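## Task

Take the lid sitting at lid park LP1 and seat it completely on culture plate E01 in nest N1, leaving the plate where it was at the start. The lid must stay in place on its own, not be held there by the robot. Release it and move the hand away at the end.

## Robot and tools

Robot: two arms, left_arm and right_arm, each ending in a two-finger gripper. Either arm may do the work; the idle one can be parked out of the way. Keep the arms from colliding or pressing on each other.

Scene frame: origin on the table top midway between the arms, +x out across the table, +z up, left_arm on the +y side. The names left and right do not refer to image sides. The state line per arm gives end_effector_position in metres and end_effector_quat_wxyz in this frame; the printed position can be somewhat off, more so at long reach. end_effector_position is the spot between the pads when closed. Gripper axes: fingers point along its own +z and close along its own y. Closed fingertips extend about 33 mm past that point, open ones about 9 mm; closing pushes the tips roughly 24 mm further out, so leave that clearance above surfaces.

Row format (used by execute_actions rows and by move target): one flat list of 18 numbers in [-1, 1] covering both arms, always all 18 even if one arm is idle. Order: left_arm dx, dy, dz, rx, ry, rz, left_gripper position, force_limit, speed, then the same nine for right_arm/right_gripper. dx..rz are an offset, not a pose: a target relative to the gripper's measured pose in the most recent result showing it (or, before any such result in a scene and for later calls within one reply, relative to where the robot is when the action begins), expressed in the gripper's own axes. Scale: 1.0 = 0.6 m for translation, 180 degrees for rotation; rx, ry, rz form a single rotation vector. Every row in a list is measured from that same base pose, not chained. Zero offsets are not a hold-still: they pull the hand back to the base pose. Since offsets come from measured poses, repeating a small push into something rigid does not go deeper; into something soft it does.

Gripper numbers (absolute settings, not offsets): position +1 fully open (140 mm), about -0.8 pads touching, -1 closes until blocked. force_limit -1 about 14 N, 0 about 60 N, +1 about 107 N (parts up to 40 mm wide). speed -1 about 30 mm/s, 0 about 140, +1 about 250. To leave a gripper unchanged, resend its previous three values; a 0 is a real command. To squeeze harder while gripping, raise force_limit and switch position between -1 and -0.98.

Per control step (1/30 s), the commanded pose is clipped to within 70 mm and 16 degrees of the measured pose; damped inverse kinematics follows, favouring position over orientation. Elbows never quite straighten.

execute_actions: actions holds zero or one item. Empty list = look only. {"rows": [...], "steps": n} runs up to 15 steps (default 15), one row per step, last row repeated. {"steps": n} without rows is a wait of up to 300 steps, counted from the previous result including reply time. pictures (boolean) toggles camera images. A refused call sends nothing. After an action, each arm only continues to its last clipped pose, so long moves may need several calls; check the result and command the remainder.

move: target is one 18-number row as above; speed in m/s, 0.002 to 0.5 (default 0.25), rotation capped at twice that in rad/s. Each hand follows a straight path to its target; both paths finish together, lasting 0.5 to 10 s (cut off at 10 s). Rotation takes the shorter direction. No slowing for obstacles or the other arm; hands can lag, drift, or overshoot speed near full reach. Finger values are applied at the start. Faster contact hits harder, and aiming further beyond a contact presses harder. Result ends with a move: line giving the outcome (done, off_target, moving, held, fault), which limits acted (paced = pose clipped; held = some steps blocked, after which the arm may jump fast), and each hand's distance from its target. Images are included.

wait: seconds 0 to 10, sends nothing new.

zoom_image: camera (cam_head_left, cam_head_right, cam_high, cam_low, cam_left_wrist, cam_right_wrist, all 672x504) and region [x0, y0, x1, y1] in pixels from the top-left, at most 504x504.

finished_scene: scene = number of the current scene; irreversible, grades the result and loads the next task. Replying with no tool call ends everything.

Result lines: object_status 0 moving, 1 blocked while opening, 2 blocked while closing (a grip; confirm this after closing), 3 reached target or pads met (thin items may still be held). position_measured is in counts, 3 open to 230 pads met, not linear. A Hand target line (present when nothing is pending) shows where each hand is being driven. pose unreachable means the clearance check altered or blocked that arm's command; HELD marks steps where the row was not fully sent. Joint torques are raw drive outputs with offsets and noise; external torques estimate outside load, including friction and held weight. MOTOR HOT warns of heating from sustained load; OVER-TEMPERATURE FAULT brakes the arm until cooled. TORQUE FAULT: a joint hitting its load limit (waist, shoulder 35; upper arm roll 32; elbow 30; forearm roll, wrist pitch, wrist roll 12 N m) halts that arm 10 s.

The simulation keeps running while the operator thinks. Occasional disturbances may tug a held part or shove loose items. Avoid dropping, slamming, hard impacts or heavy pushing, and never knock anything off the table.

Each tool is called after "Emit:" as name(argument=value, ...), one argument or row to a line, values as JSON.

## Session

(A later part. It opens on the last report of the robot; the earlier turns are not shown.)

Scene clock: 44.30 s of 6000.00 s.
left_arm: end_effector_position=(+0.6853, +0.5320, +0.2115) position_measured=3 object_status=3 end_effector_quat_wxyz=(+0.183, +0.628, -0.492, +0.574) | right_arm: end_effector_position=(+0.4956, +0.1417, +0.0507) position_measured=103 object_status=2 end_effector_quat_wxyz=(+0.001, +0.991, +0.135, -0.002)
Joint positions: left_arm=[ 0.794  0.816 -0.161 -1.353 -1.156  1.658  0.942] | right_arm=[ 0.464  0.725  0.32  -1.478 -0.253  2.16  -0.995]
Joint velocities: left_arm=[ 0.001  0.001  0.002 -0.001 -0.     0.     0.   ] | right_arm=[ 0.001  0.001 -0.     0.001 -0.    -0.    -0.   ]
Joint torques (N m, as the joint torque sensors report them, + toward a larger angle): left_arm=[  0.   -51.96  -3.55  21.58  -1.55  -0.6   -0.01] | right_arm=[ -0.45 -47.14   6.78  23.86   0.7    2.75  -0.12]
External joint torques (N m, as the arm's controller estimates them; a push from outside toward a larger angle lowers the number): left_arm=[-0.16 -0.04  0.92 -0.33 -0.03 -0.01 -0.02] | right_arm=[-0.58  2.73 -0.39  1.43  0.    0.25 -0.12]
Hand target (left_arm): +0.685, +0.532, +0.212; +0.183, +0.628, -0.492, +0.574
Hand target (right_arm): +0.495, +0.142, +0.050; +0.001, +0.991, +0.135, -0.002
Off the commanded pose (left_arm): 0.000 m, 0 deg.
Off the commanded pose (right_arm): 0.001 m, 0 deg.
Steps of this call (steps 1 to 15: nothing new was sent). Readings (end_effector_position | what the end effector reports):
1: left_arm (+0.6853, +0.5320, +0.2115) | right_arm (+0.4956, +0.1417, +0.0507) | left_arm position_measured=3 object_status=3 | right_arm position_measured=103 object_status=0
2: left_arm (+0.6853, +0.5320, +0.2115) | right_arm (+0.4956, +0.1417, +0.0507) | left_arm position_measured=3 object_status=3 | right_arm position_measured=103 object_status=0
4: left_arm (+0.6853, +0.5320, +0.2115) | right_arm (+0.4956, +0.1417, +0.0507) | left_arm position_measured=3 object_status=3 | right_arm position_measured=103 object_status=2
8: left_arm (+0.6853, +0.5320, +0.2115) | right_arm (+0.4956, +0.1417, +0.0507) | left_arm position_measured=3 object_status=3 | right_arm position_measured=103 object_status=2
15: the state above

Emit:
move(
  target=[0, 0, 0, 0, 0, 0, 1, 0, 0, 0, 0, -0.036, 0, 0, 0, -1, -0.4, -1],
  speed=0.03,
)

Emit:
zoom_image(
  camera="cam_right_wrist",
  region=[210, 100, 460, 350],
)

Scene clock: 48.83 s of 6000.00 s.
left_arm: end_effector_position=(+0.6853, +0.5320, +0.2115) position_measured=3 object_status=3 end_effector_quat_wxyz=(+0.183, +0.628, -0.492, +0.574) | right_arm: end_effector_position=(+0.4956, +0.1418, +0.0709) position_measured=103 object_status=2 end_effector_quat_wxyz=(+0.001, +0.991, +0.133, -0.000)
Joint positions: left_arm=[ 0.794  0.816 -0.161 -1.353 -1.156  1.658  0.942] | right_arm=[ 0.464  0.696  0.323 -1.473 -0.244  2.128 -0.995]
Joint velocities: left_arm=[-0.001  0.     0.001 -0.001 -0.001  0.    -0.002] | right_arm=[ 0.001  0.    -0.001 -0.001  0.002 -0.009 -0.001]
Joint torques (N m, as the joint torque sensors report them, + toward a larger angle): left_arm=[  0.37 -52.06  -3.38  21.24  -1.56  -0.58   0.  ] | right_arm=[ -1.5  -47.92   7.85  24.83   1.15   2.38  -0.41]
External joint torques (N m, as the arm's controller estimates them; a push from outside toward a larger angle lowers the number): left_arm=[ 0.36 -0.22  1.16 -0.6  -0.05  0.02 -0.01] | right_arm=[-1.63  1.88  0.84  1.96  0.43 -0.15 -0.41]
Hand target (left_arm): +0.685, +0.532, +0.212; +0.183, +0.628, -0.492, +0.574
Hand target (right_arm): +0.495, +0.142, +0.072; +0.000, +0.991, +0.135, -0.002
Off the commanded pose (left_arm): 0.000 m, 0 deg.
Off the commanded pose (right_arm): 0.001 m, 0 deg.
After step 90, 0.53 s passed at rest.
move: done

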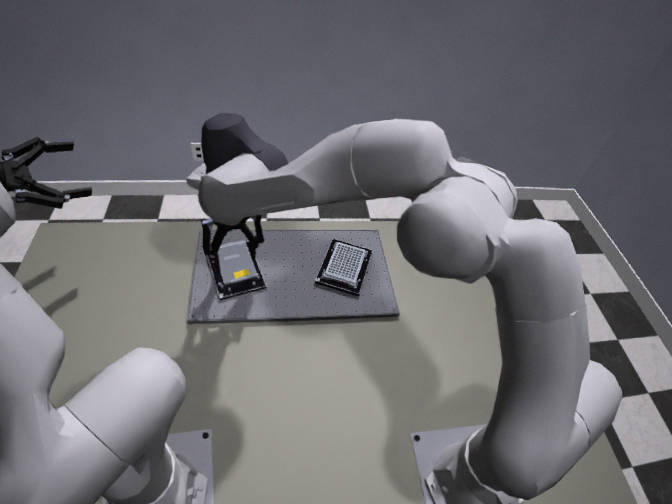

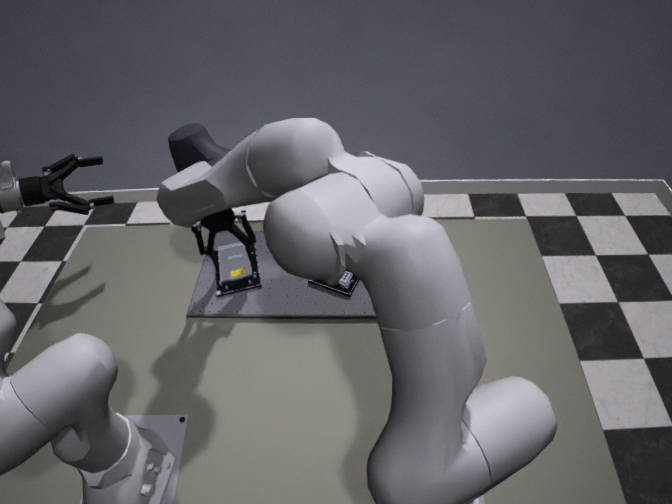

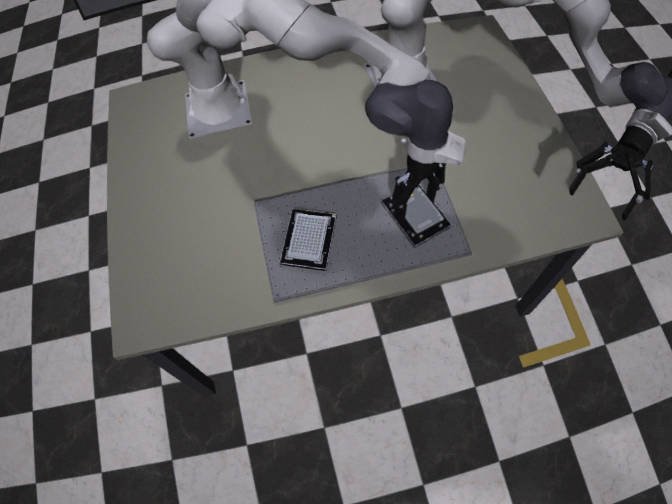

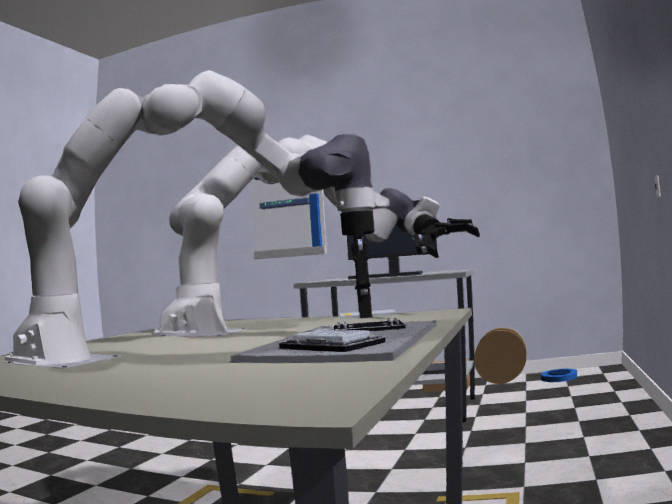

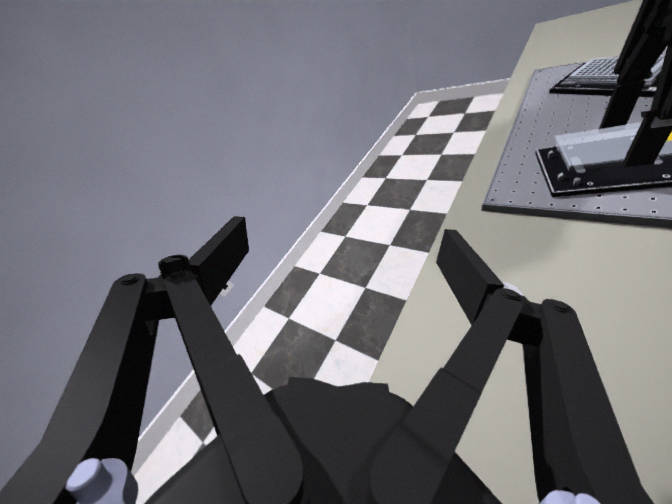

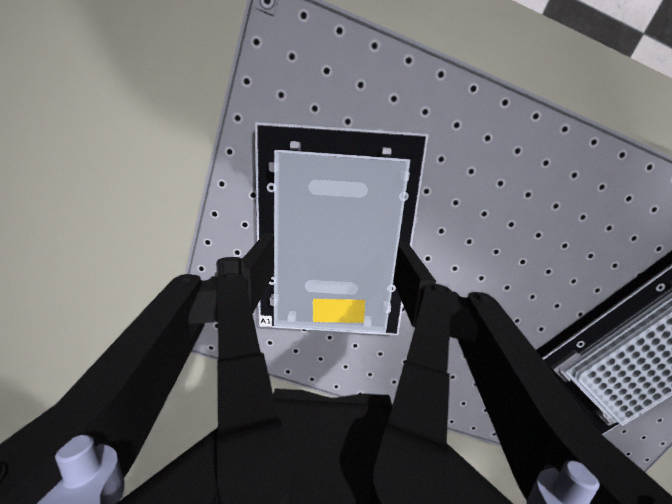

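Region (210, 100, 460, 350) of cam_right_wrist's 672x504 image, scaled by 2.016, with more detail than that image has.

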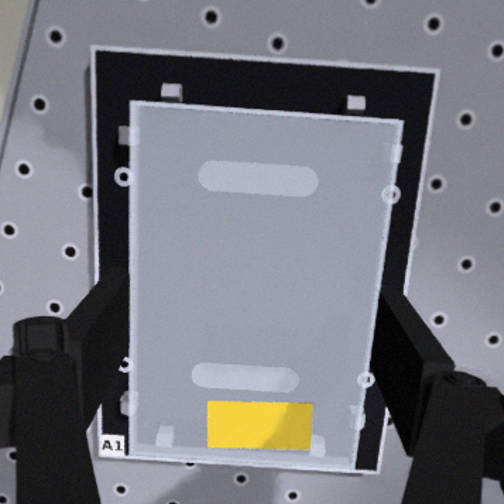

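Emit:
move(
  target=[0, 0, 0, 0, 0, 0, 1, 0, 0, -0.131, 0.456, -0.025, 0, 0, 0.228, -1, -0.4, -1],
  speed=0.15,
)

Emit:
zoom_image(
  camera="cam_right_wrist",
  region=[210, 100, 460, 350],
)

Scene clock: 55.40 s of 6000.00 s.
left_arm: end_effector_position=(+0.6853, +0.5320, +0.2115) position_measured=3 object_status=3 end_effector_quat_wxyz=(+0.183, +0.628, -0.492, +0.574) | right_arm: end_effector_position=(+0.4923, -0.1408, +0.0818) position_measured=103 object_status=2 end_effector_quat_wxyz=(-0.003, +0.976, -0.218, -0.004)
Joint positions: left_arm=[ 0.794  0.816 -0.161 -1.353 -1.156  1.658  0.942] | right_arm=[ 0.205  0.247  0.127 -2.129 -0.032  2.369 -0.784]
Joint velocities: left_arm=[ 0.    -0.     0.001 -0.     0.     0.    -0.   ] | right_arm=[-0.001  0.001  0.    -0.002  0.002  0.007  0.017]
Joint torques (N m, as the joint torque sensors report them, + toward a larger angle): left_arm=[  0.32 -52.09  -3.52  21.55  -1.53  -0.6   -0.02] | right_arm=[ -0.11 -36.24  -0.41  21.27   1.15   2.97   0.22]
External joint torques (N m, as the arm's controller estimates them; a push from outside toward a larger angle lowers the number): left_arm=[ 0.25 -0.11  1.01 -0.38 -0.01  0.   -0.03] | right_arm=[-0.04  0.71 -1.57 -0.16  0.57  0.45  0.22]
Hand target (left_arm): +0.685, +0.532, +0.212; +0.183, +0.628, -0.492, +0.574
Hand target (right_arm): +0.493, -0.141, +0.083; -0.004, +0.974, -0.226, -0.003
Off the commanded pose (left_arm): 0.000 m, 0 deg.
Off the commanded pose (right_arm): 0.005 m, 1 deg.
move: off_target (right_arm)

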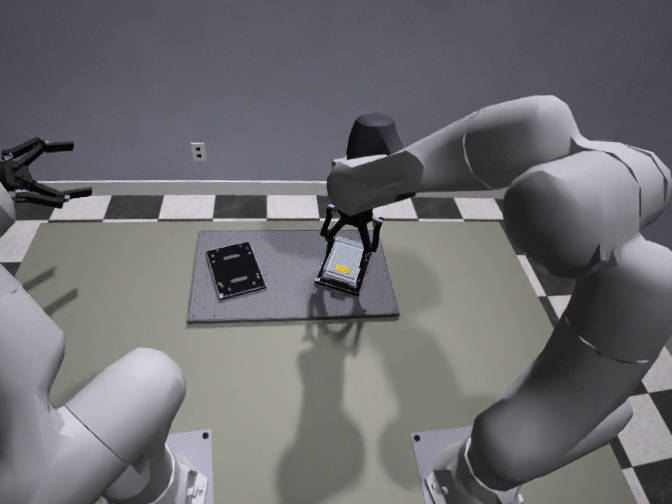

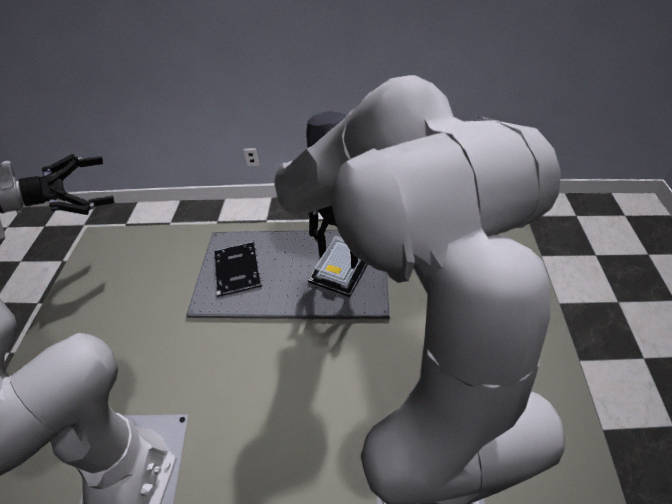

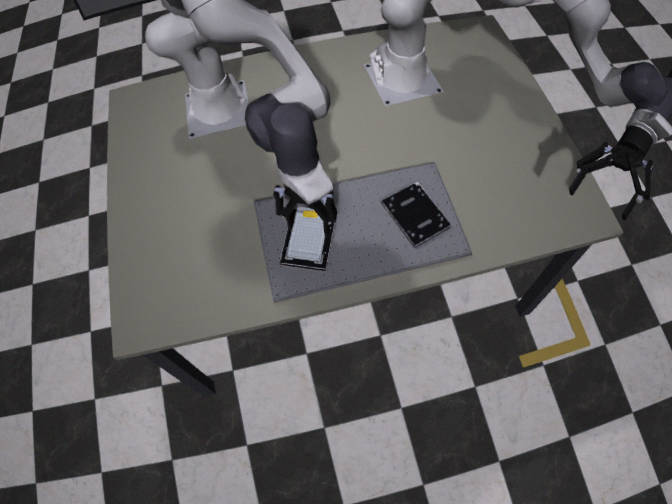

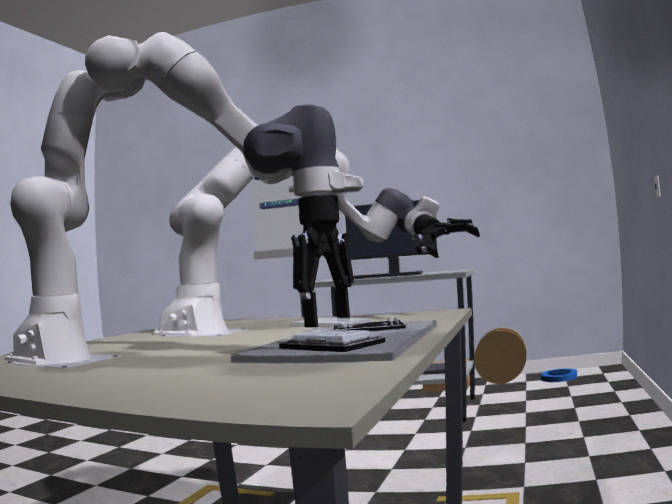

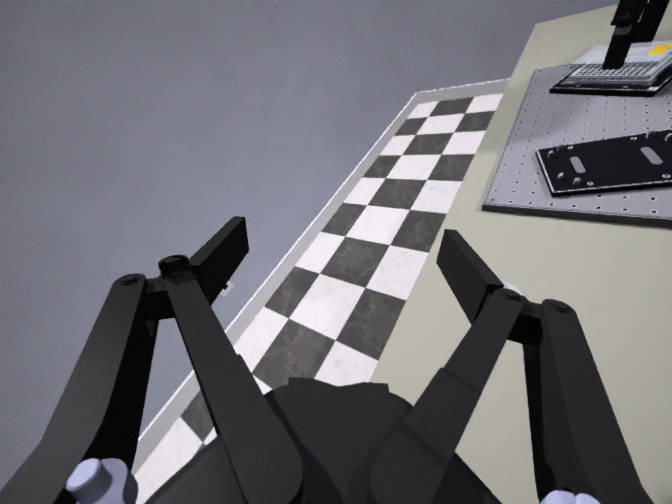

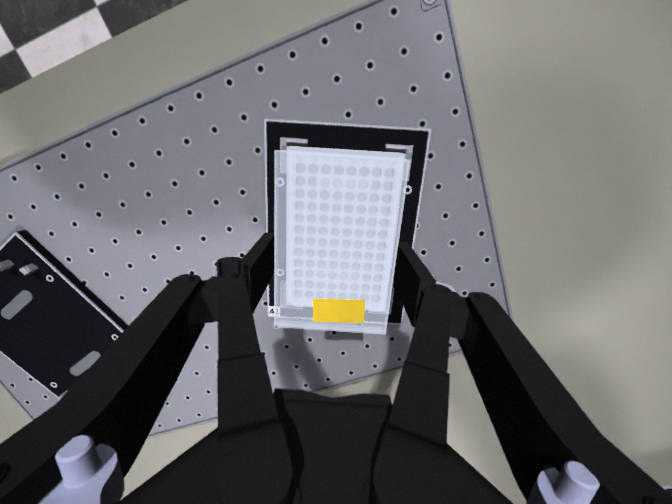

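Region (210, 100, 460, 350) of cam_right_wrist's 672x504 image, scaled by 2.016, with more detail than that image has.

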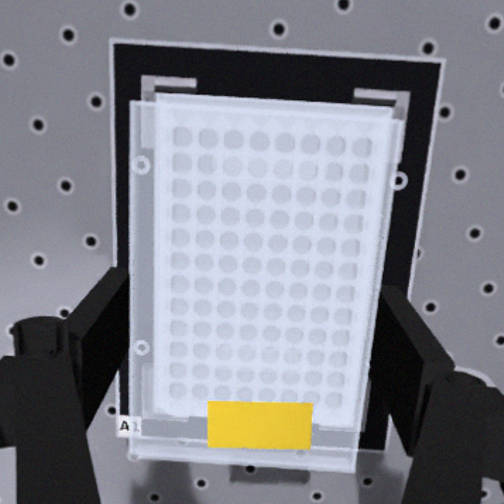

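Emit:
execute_actions(
  actions=[],
)

Scene clock: 64.33 s of 6000.00 s.
left_arm: end_effector_position=(+0.6853, +0.5320, +0.2115) position_measured=3 object_status=3 end_effector_quat_wxyz=(+0.183, +0.628, -0.492, +0.574) | right_arm: end_effector_position=(+0.4925, -0.1406, +0.0818) position_measured=103 object_status=2 end_effector_quat_wxyz=(-0.003, +0.975, -0.221, -0.004)
Joint positions: left_arm=[ 0.794  0.816 -0.161 -1.353 -1.156  1.658  0.942] | right_arm=[ 0.205  0.247  0.127 -2.129 -0.032  2.37  -0.778]
Joint velocities: left_arm=[ 0.     0.     0.001 -0.     0.001  0.001  0.   ] | right_arm=[-0.    -0.001  0.    -0.001  0.001  0.    -0.001]
Joint torques (N m, as the joint torque sensors report them, + toward a larger angle): left_arm=[  0.24 -52.16  -3.69  21.71  -1.53  -0.66  -0.02] | right_arm=[  0.26 -36.31  -0.29  22.07   1.04   3.02   0.15]
External joint torques (N m, as the arm's controller estimates them; a push from outside toward a larger angle lowers the number): left_arm=[ 0.26 -0.24  0.89 -0.17 -0.02 -0.05 -0.03] | right_arm=[ 0.26  0.64 -1.51  0.68  0.46  0.51  0.16]
Hand target (left_arm): +0.685, +0.532, +0.212; +0.183, +0.628, -0.492, +0.574
Hand target (right_arm): +0.493, -0.141, +0.083; -0.004, +0.974, -0.226, -0.003
Off the commanded pose (left_arm): 0.000 m, 0 deg.
Off the commanded pose (right_arm): 0.005 m, 1 deg.
Steps of this call (steps 1 to 90: nothing new was sent; then 5.93 s passed at rest). Readings (end_effector_position | what the end effector reports):
1: left_arm (+0.6853, +0.5320, +0.2115) | right_arm (+0.4924, -0.1407, +0.0818) | left_arm position_measured=3 object_status=3 | right_arm position_measured=103 object_status=2
2: left_arm (+0.6853, +0.5320, +0.2115) | right_arm (+0.4924, -0.1407, +0.0818) | left_arm position_measured=3 object_status=3 | right_arm position_measured=103 object_status=2
4: left_arm (+0.6853, +0.5320, +0.2115) | right_arm (+0.4924, -0.1407, +0.0818) | left_arm position_measured=3 object_status=3 | right_arm position_measured=103 object_status=2
8: left_arm (+0.6853, +0.5320, +0.2115) | right_arm (+0.4925, -0.1406, +0.0818) | left_arm position_measured=3 object_status=3 | right_arm position_measured=103 object_status=2
90: the state above

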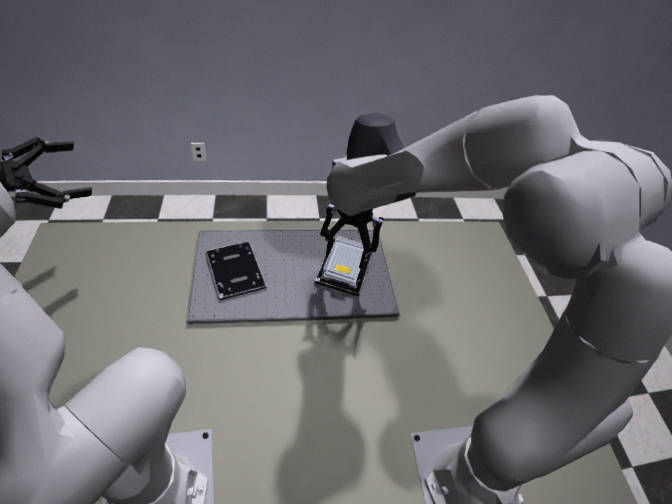

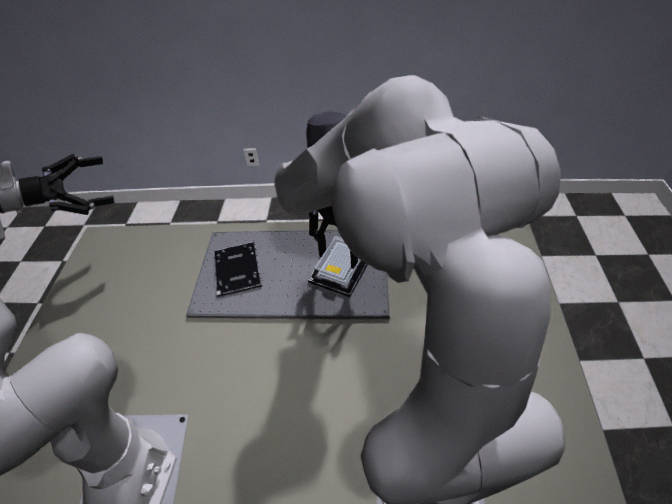

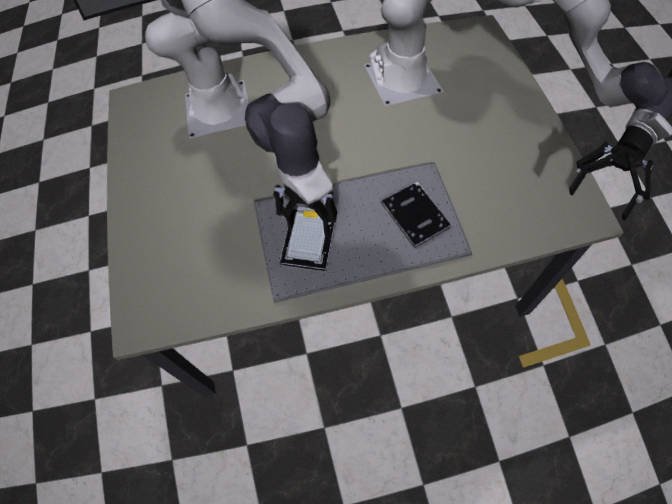

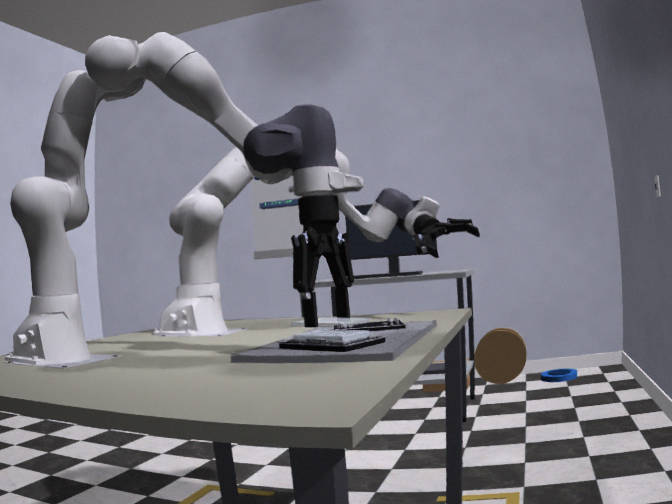

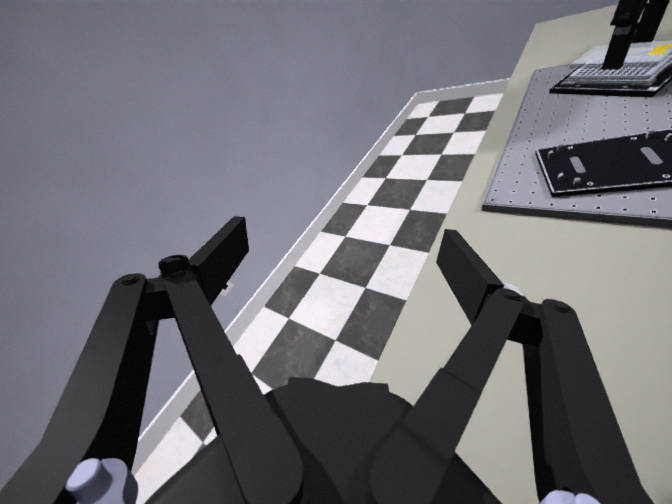

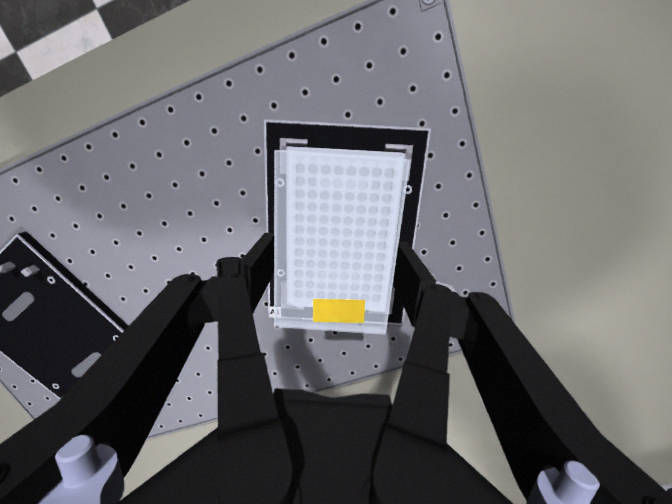

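Emit:
move(
  target=[0,0,0,0,0,0,1,0,0, 0.005,0.0085,0.018,0,0,-0.0083,-1,-0.4,-1],
  speed=0.02,
)

Emit:
zoom_image(
  camera="cam_right_wrist",
  region=[210, 100, 460, 350],
)

Scene clock: 68.83 s of 6000.00 s.
left_arm: end_effector_position=(+0.6853, +0.5320, +0.2115) position_measured=3 object_status=3 end_effector_quat_wxyz=(+0.183, +0.628, -0.492, +0.574) | right_arm: end_effector_position=(+0.4925, -0.1453, +0.0719) position_measured=103 object_status=2 end_effector_quat_wxyz=(-0.003, +0.977, -0.214, -0.005)
Joint positions: left_arm=[ 0.794  0.816 -0.161 -1.353 -1.156  1.658  0.942] | right_arm=[ 0.196  0.262  0.127 -2.137 -0.034  2.391 -0.799]
Joint velocities: left_arm=[-0.001  0.     0.     0.    -0.     0.    -0.   ] | right_arm=[-0.001 -0.002 -0.002 -0.001 -0.     0.01  -0.019]
Joint torques (N m, as the joint torque sensors report them, + toward a larger angle): left_arm=[  0.27 -52.15  -3.68  21.5   -1.51  -0.57  -0.04] | right_arm=[ -1.59 -34.42   0.97  21.74   0.05   3.07  -0.48]
External joint torques (N m, as the arm's controller estimates them; a push from outside toward a larger angle lowers the number): left_arm=[ 0.29  0.04  0.92 -0.54  0.02  0.03 -0.05] | right_arm=[-1.43  2.79 -0.17  0.62 -0.52  0.56 -0.48]
Hand target (left_arm): +0.685, +0.532, +0.212; +0.183, +0.628, -0.492, +0.574
Hand target (right_arm): +0.493, -0.146, +0.071; -0.003, +0.978, -0.208, -0.004
Off the commanded pose (left_arm): 0.000 m, 0 deg.
Off the commanded pose (right_arm): 0.002 m, 1 deg.
After step 90, 0.60 s passed at rest.
move: done

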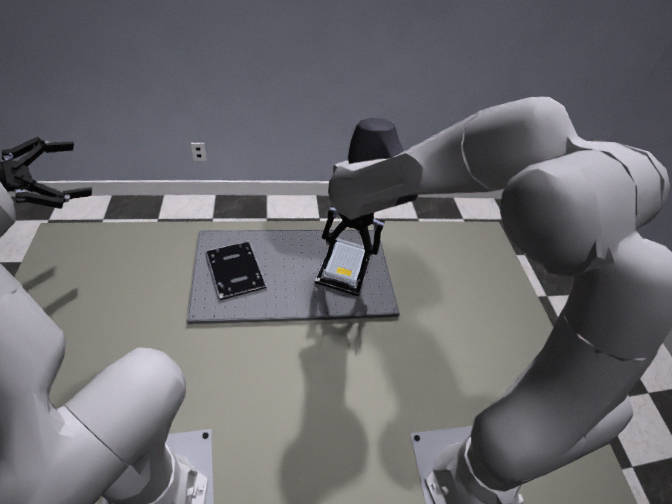

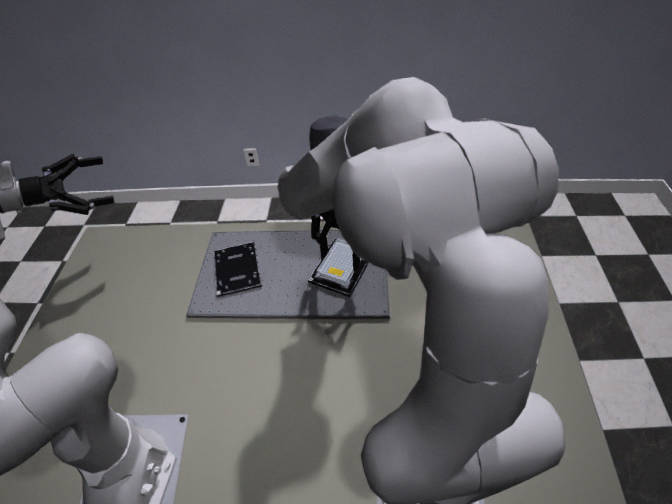

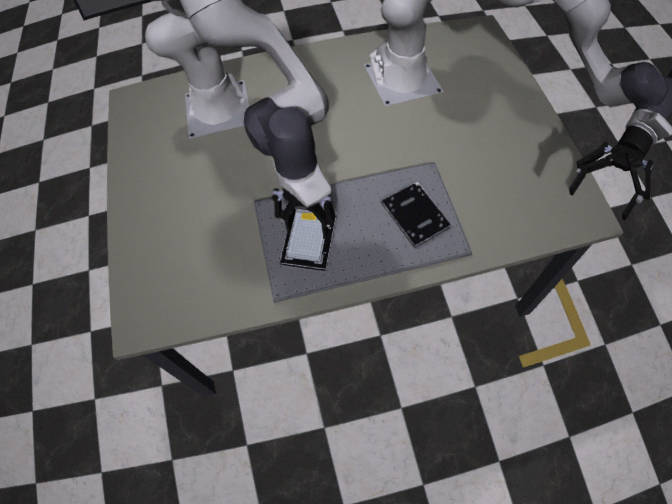

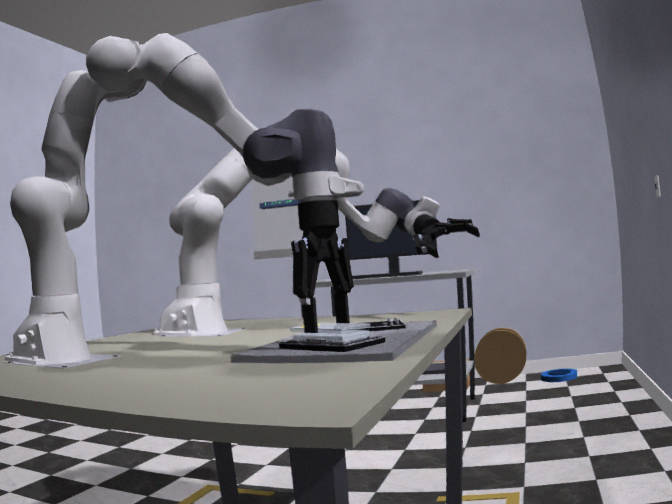

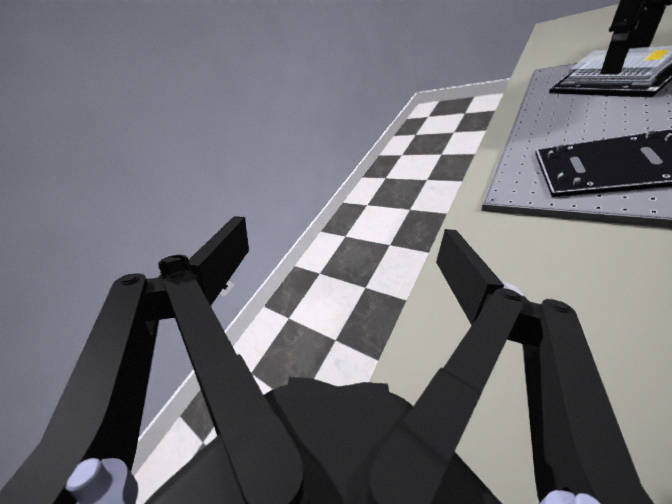

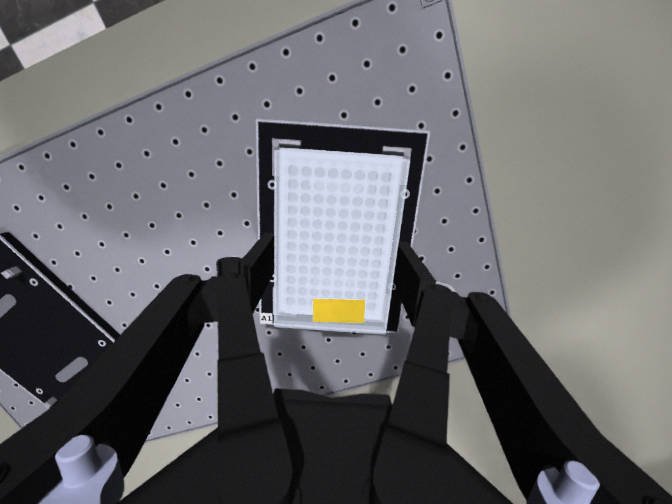

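Region (210, 100, 460, 350) of cam_right_wrist's 672x504 image, scaled by 2.016, with more detail than that image has.

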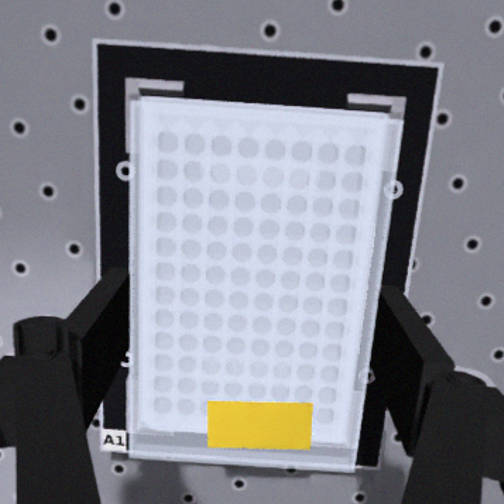

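Emit:
move(
  target=[0,0,0,0,0,0,1,0,0, 0.0052,0.0015,0.004,0,0,-0.003,-1,-0.4,-1],
  speed=0.01,
)

Emit:
zoom_image(
  camera="cam_right_wrist",
  region=[210, 100, 460, 350],
)

Scene clock: 71.90 s of 6000.00 s.
left_arm: end_effector_position=(+0.6853, +0.5320, +0.2115) position_measured=3 object_status=3 end_effector_quat_wxyz=(+0.183, +0.628, -0.492, +0.574) | right_arm: end_effector_position=(+0.4934, -0.1455, +0.0696) position_measured=103 object_status=2 end_effector_quat_wxyz=(-0.003, +0.977, -0.211, -0.006)
Joint positions: left_arm=[ 0.794  0.816 -0.161 -1.353 -1.156  1.658  0.942] | right_arm=[ 0.195  0.269  0.127 -2.133 -0.034  2.393 -0.806]
Joint velocities: left_arm=[ 0.001 -0.001 -0.    -0.001  0.    -0.001 -0.001] | right_arm=[-0.002  0.001 -0.     0.002 -0.001 -0.    -0.003]
Joint torques (N m, as the joint torque sensors report them, + toward a larger angle): left_arm=[  0.29 -51.89  -3.7   21.46  -1.55  -0.65  -0.01] | right_arm=[ -0.54 -34.47   0.27  23.74   0.21   2.82  -0.33]
External joint torques (N m, as the arm's controller estimates them; a push from outside toward a larger angle lowers the number): left_arm=[ 0.25  0.16  0.85 -0.49 -0.02 -0.05 -0.02] | right_arm=[-0.5   2.91 -1.01  2.64 -0.35  0.3  -0.33]
Hand target (left_arm): +0.685, +0.532, +0.212; +0.183, +0.628, -0.492, +0.574
Hand target (right_arm): +0.495, -0.147, +0.070; -0.003, +0.978, -0.209, -0.005
Off the commanded pose (left_arm): 0.000 m, 0 deg.
Off the commanded pose (right_arm): 0.002 m, 0 deg.
move: done

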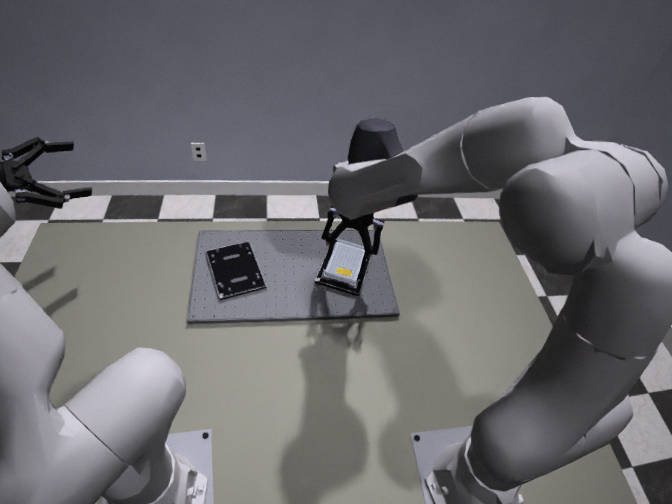

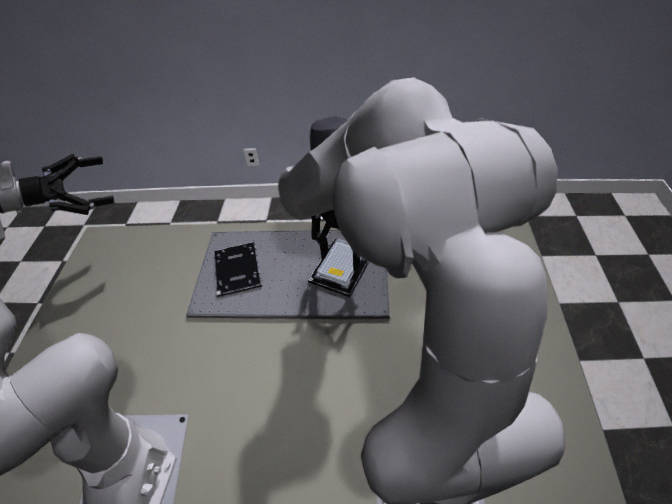

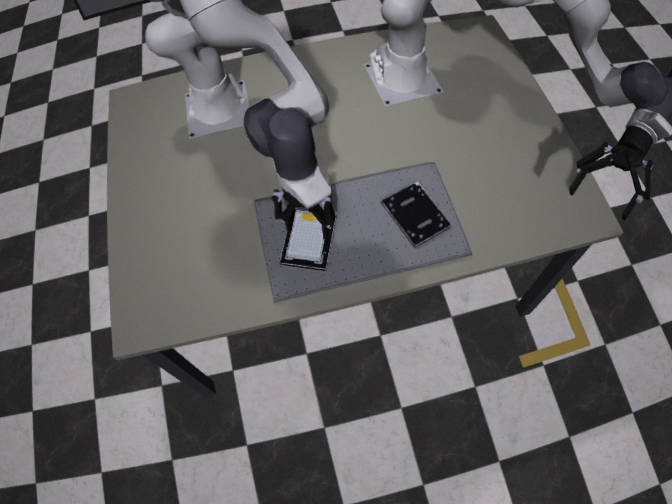

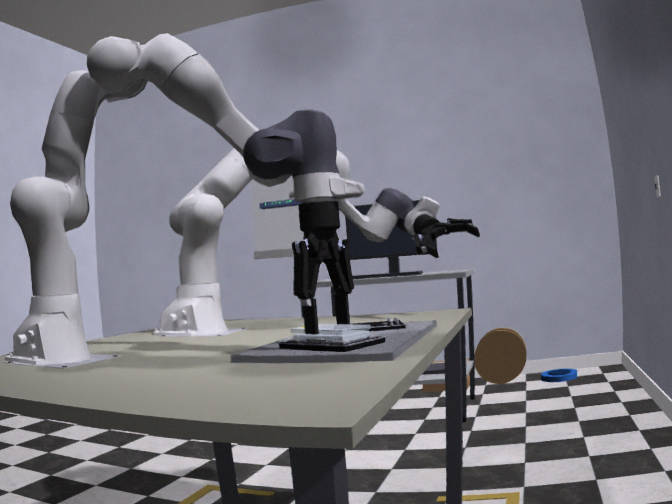

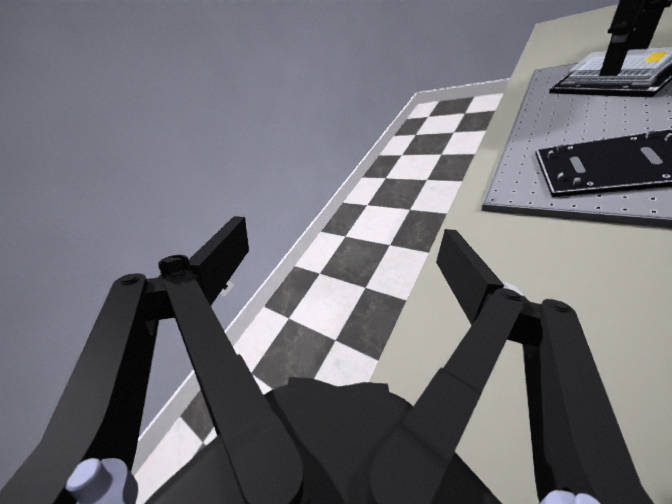

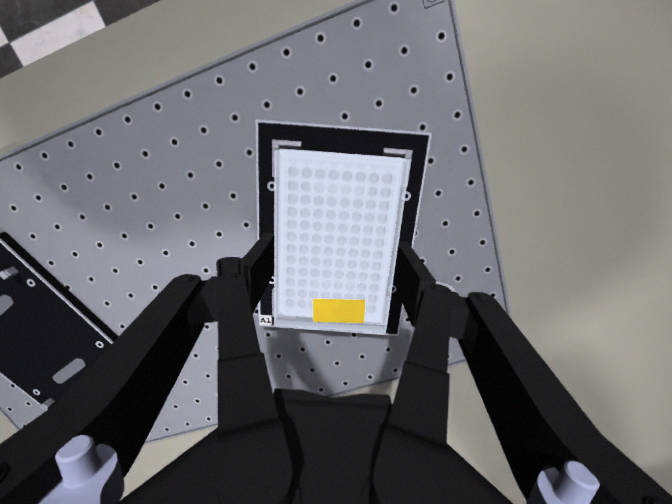

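Region (210, 100, 460, 350) of cam_right_wrist's 672x504 image, scaled by 2.016, with more detail than that image has.

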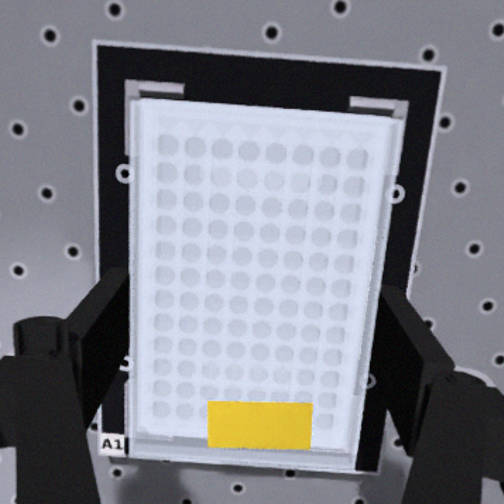

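Emit:
execute_actions(
  actions=[
    {"rows": [[0,0,0,0,0,0,1,0,0, 0.004,0.0035,0,0,0,0,-1,-0.4,-1]], "steps": 15},
  ],
)

Emit:
zoom_image(
  camera="cam_right_wrist",
  region=[210, 100, 460, 350],
)

Scene clock: 76.70 s of 6000.00 s.
left_arm: end_effector_position=(+0.6853, +0.5320, +0.2115) position_measured=3 object_status=3 end_effector_quat_wxyz=(+0.183, +0.628, -0.492, +0.574) | right_arm: end_effector_position=(+0.4940, -0.1467, +0.0697) position_measured=103 object_status=2 end_effector_quat_wxyz=(-0.003, +0.977, -0.212, -0.005)
Joint positions: left_arm=[ 0.794  0.816 -0.161 -1.353 -1.156  1.658  0.942] | right_arm=[ 0.193  0.269  0.127 -2.133 -0.034  2.393 -0.806]
Joint velocities: left_arm=[-0.001  0.    -0.001  0.001 -0.001 -0.     0.001] | right_arm=[-0.     0.001 -0.001 -0.     0.     0.     0.001]
Joint torques (N m, as the joint torque sensors report them, + toward a larger angle): left_arm=[  0.33 -51.84  -3.6   21.21  -1.53  -0.66  -0.07] | right_arm=[ -1.62 -34.87   0.59  23.21   0.6    2.59  -0.39]
External joint torques (N m, as the arm's controller estimates them; a push from outside toward a larger angle lowers the number): left_arm=[ 0.48  0.25  1.08 -0.76  0.   -0.04 -0.08] | right_arm=[-1.62  2.47 -0.73  2.16  0.05  0.09 -0.39]
Hand target (left_arm): +0.685, +0.532, +0.212; +0.183, +0.628, -0.492, +0.574
Hand target (right_arm): +0.495, -0.148, +0.070; -0.003, +0.977, -0.211, -0.006
Off the commanded pose (left_arm): 0.000 m, 0 deg.
Off the commanded pose (right_arm): 0.002 m, 0 deg.
Steps of this call (steps 1 to 90: nothing new was sent; then 1.30 s passed at rest; steps 91 to 105: all 15 steps of this action). Readings (end_effector_position | what the end effector reports):
91: left_arm (+0.6853, +0.5320, +0.2115) | right_arm (+0.4937, -0.1457, +0.0697) | left_arm position_measured=3 object_status=3 | right_arm position_measured=103 object_status=2
92: left_arm (+0.6853, +0.5320, +0.2115) | right_arm (+0.4937, -0.1458, +0.0697) | left_arm position_measured=3 object_status=3 | right_arm position_measured=103 object_status=2
94: left_arm (+0.6853, +0.5320, +0.2115) | right_arm (+0.4938, -0.1462, +0.0697) | left_arm position_measured=3 object_status=3 | right_arm position_measured=103 object_status=2
98: left_arm (+0.6853, +0.5320, +0.2115) | right_arm (+0.4940, -0.1465, +0.0697) | left_arm position_measured=3 object_status=3 | right_arm position_measured=103 object_status=2
105: the state above

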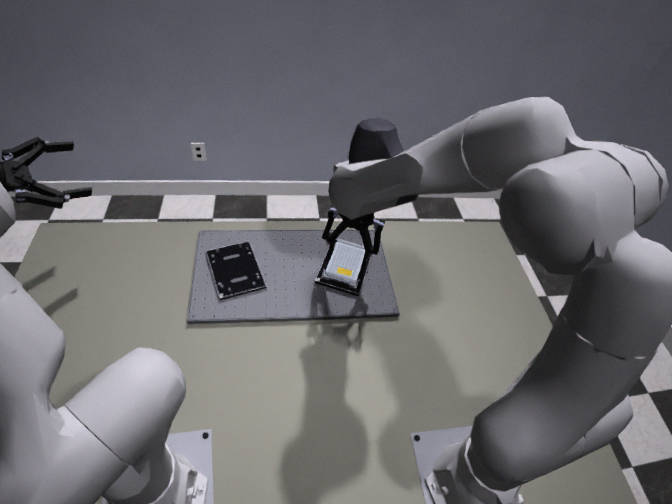

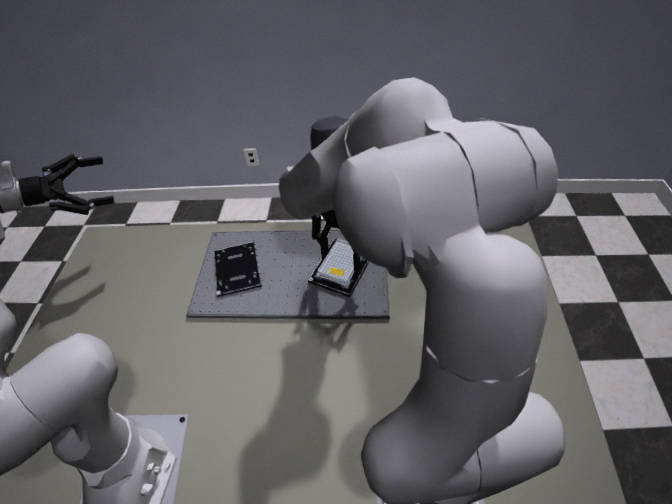

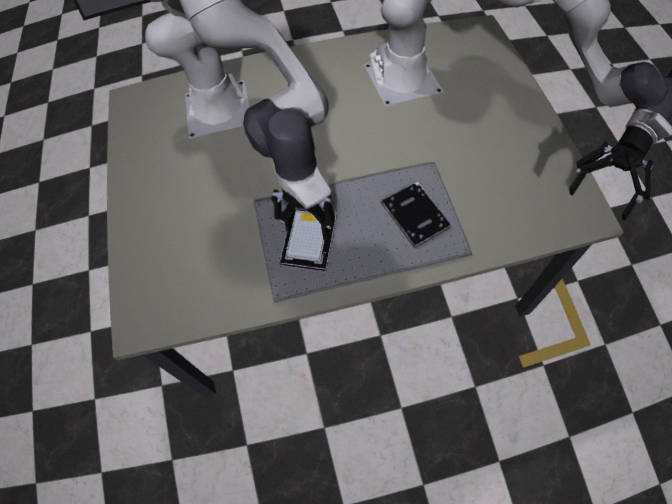

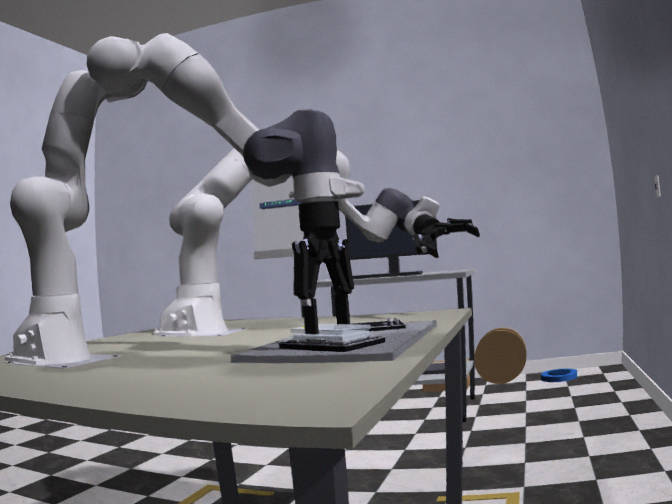

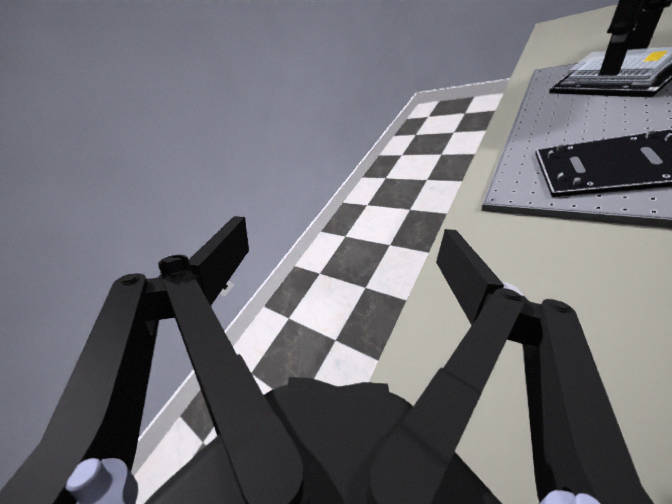

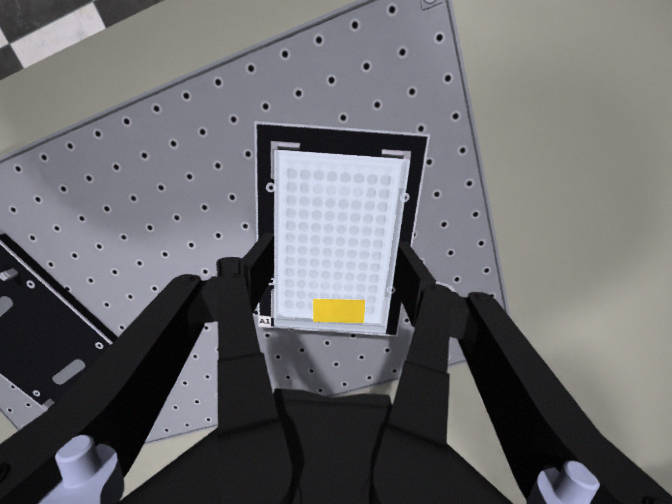

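Region (210, 100, 460, 350) of cam_right_wrist's 672x504 image, scaled by 2.016, with more detail than that image has.

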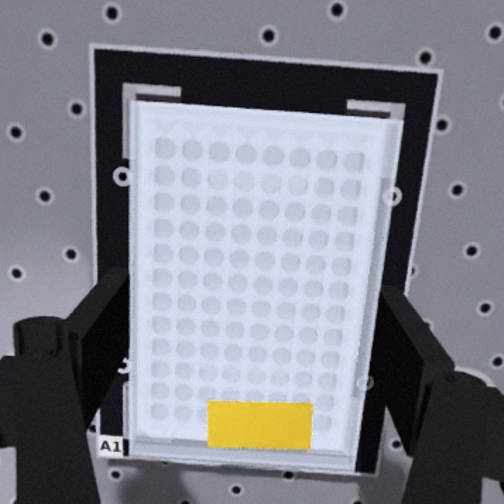

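Emit:
zoom_image(
  camera="cam_right_wrist",
  region=[260, 135, 420, 215],
)

Emit:
zoom_image(
  camera="cam_right_wrist",
  region=[255, 265, 415, 345],
)

Region (260, 135, 420, 215) of cam_right_wrist's 672x504 image, scaled by 3.150, with more detail than that image has.

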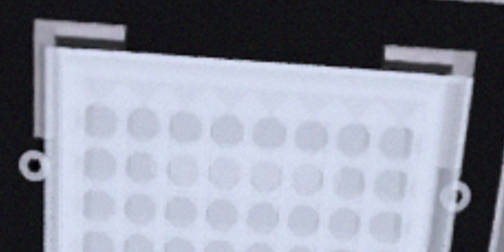

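Region (255, 265, 415, 345) of cam_right_wrist's 672x504 image, scaled by 3.150, with more detail than that image has.

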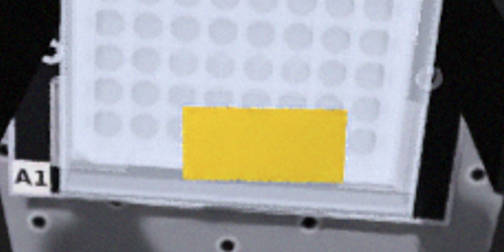

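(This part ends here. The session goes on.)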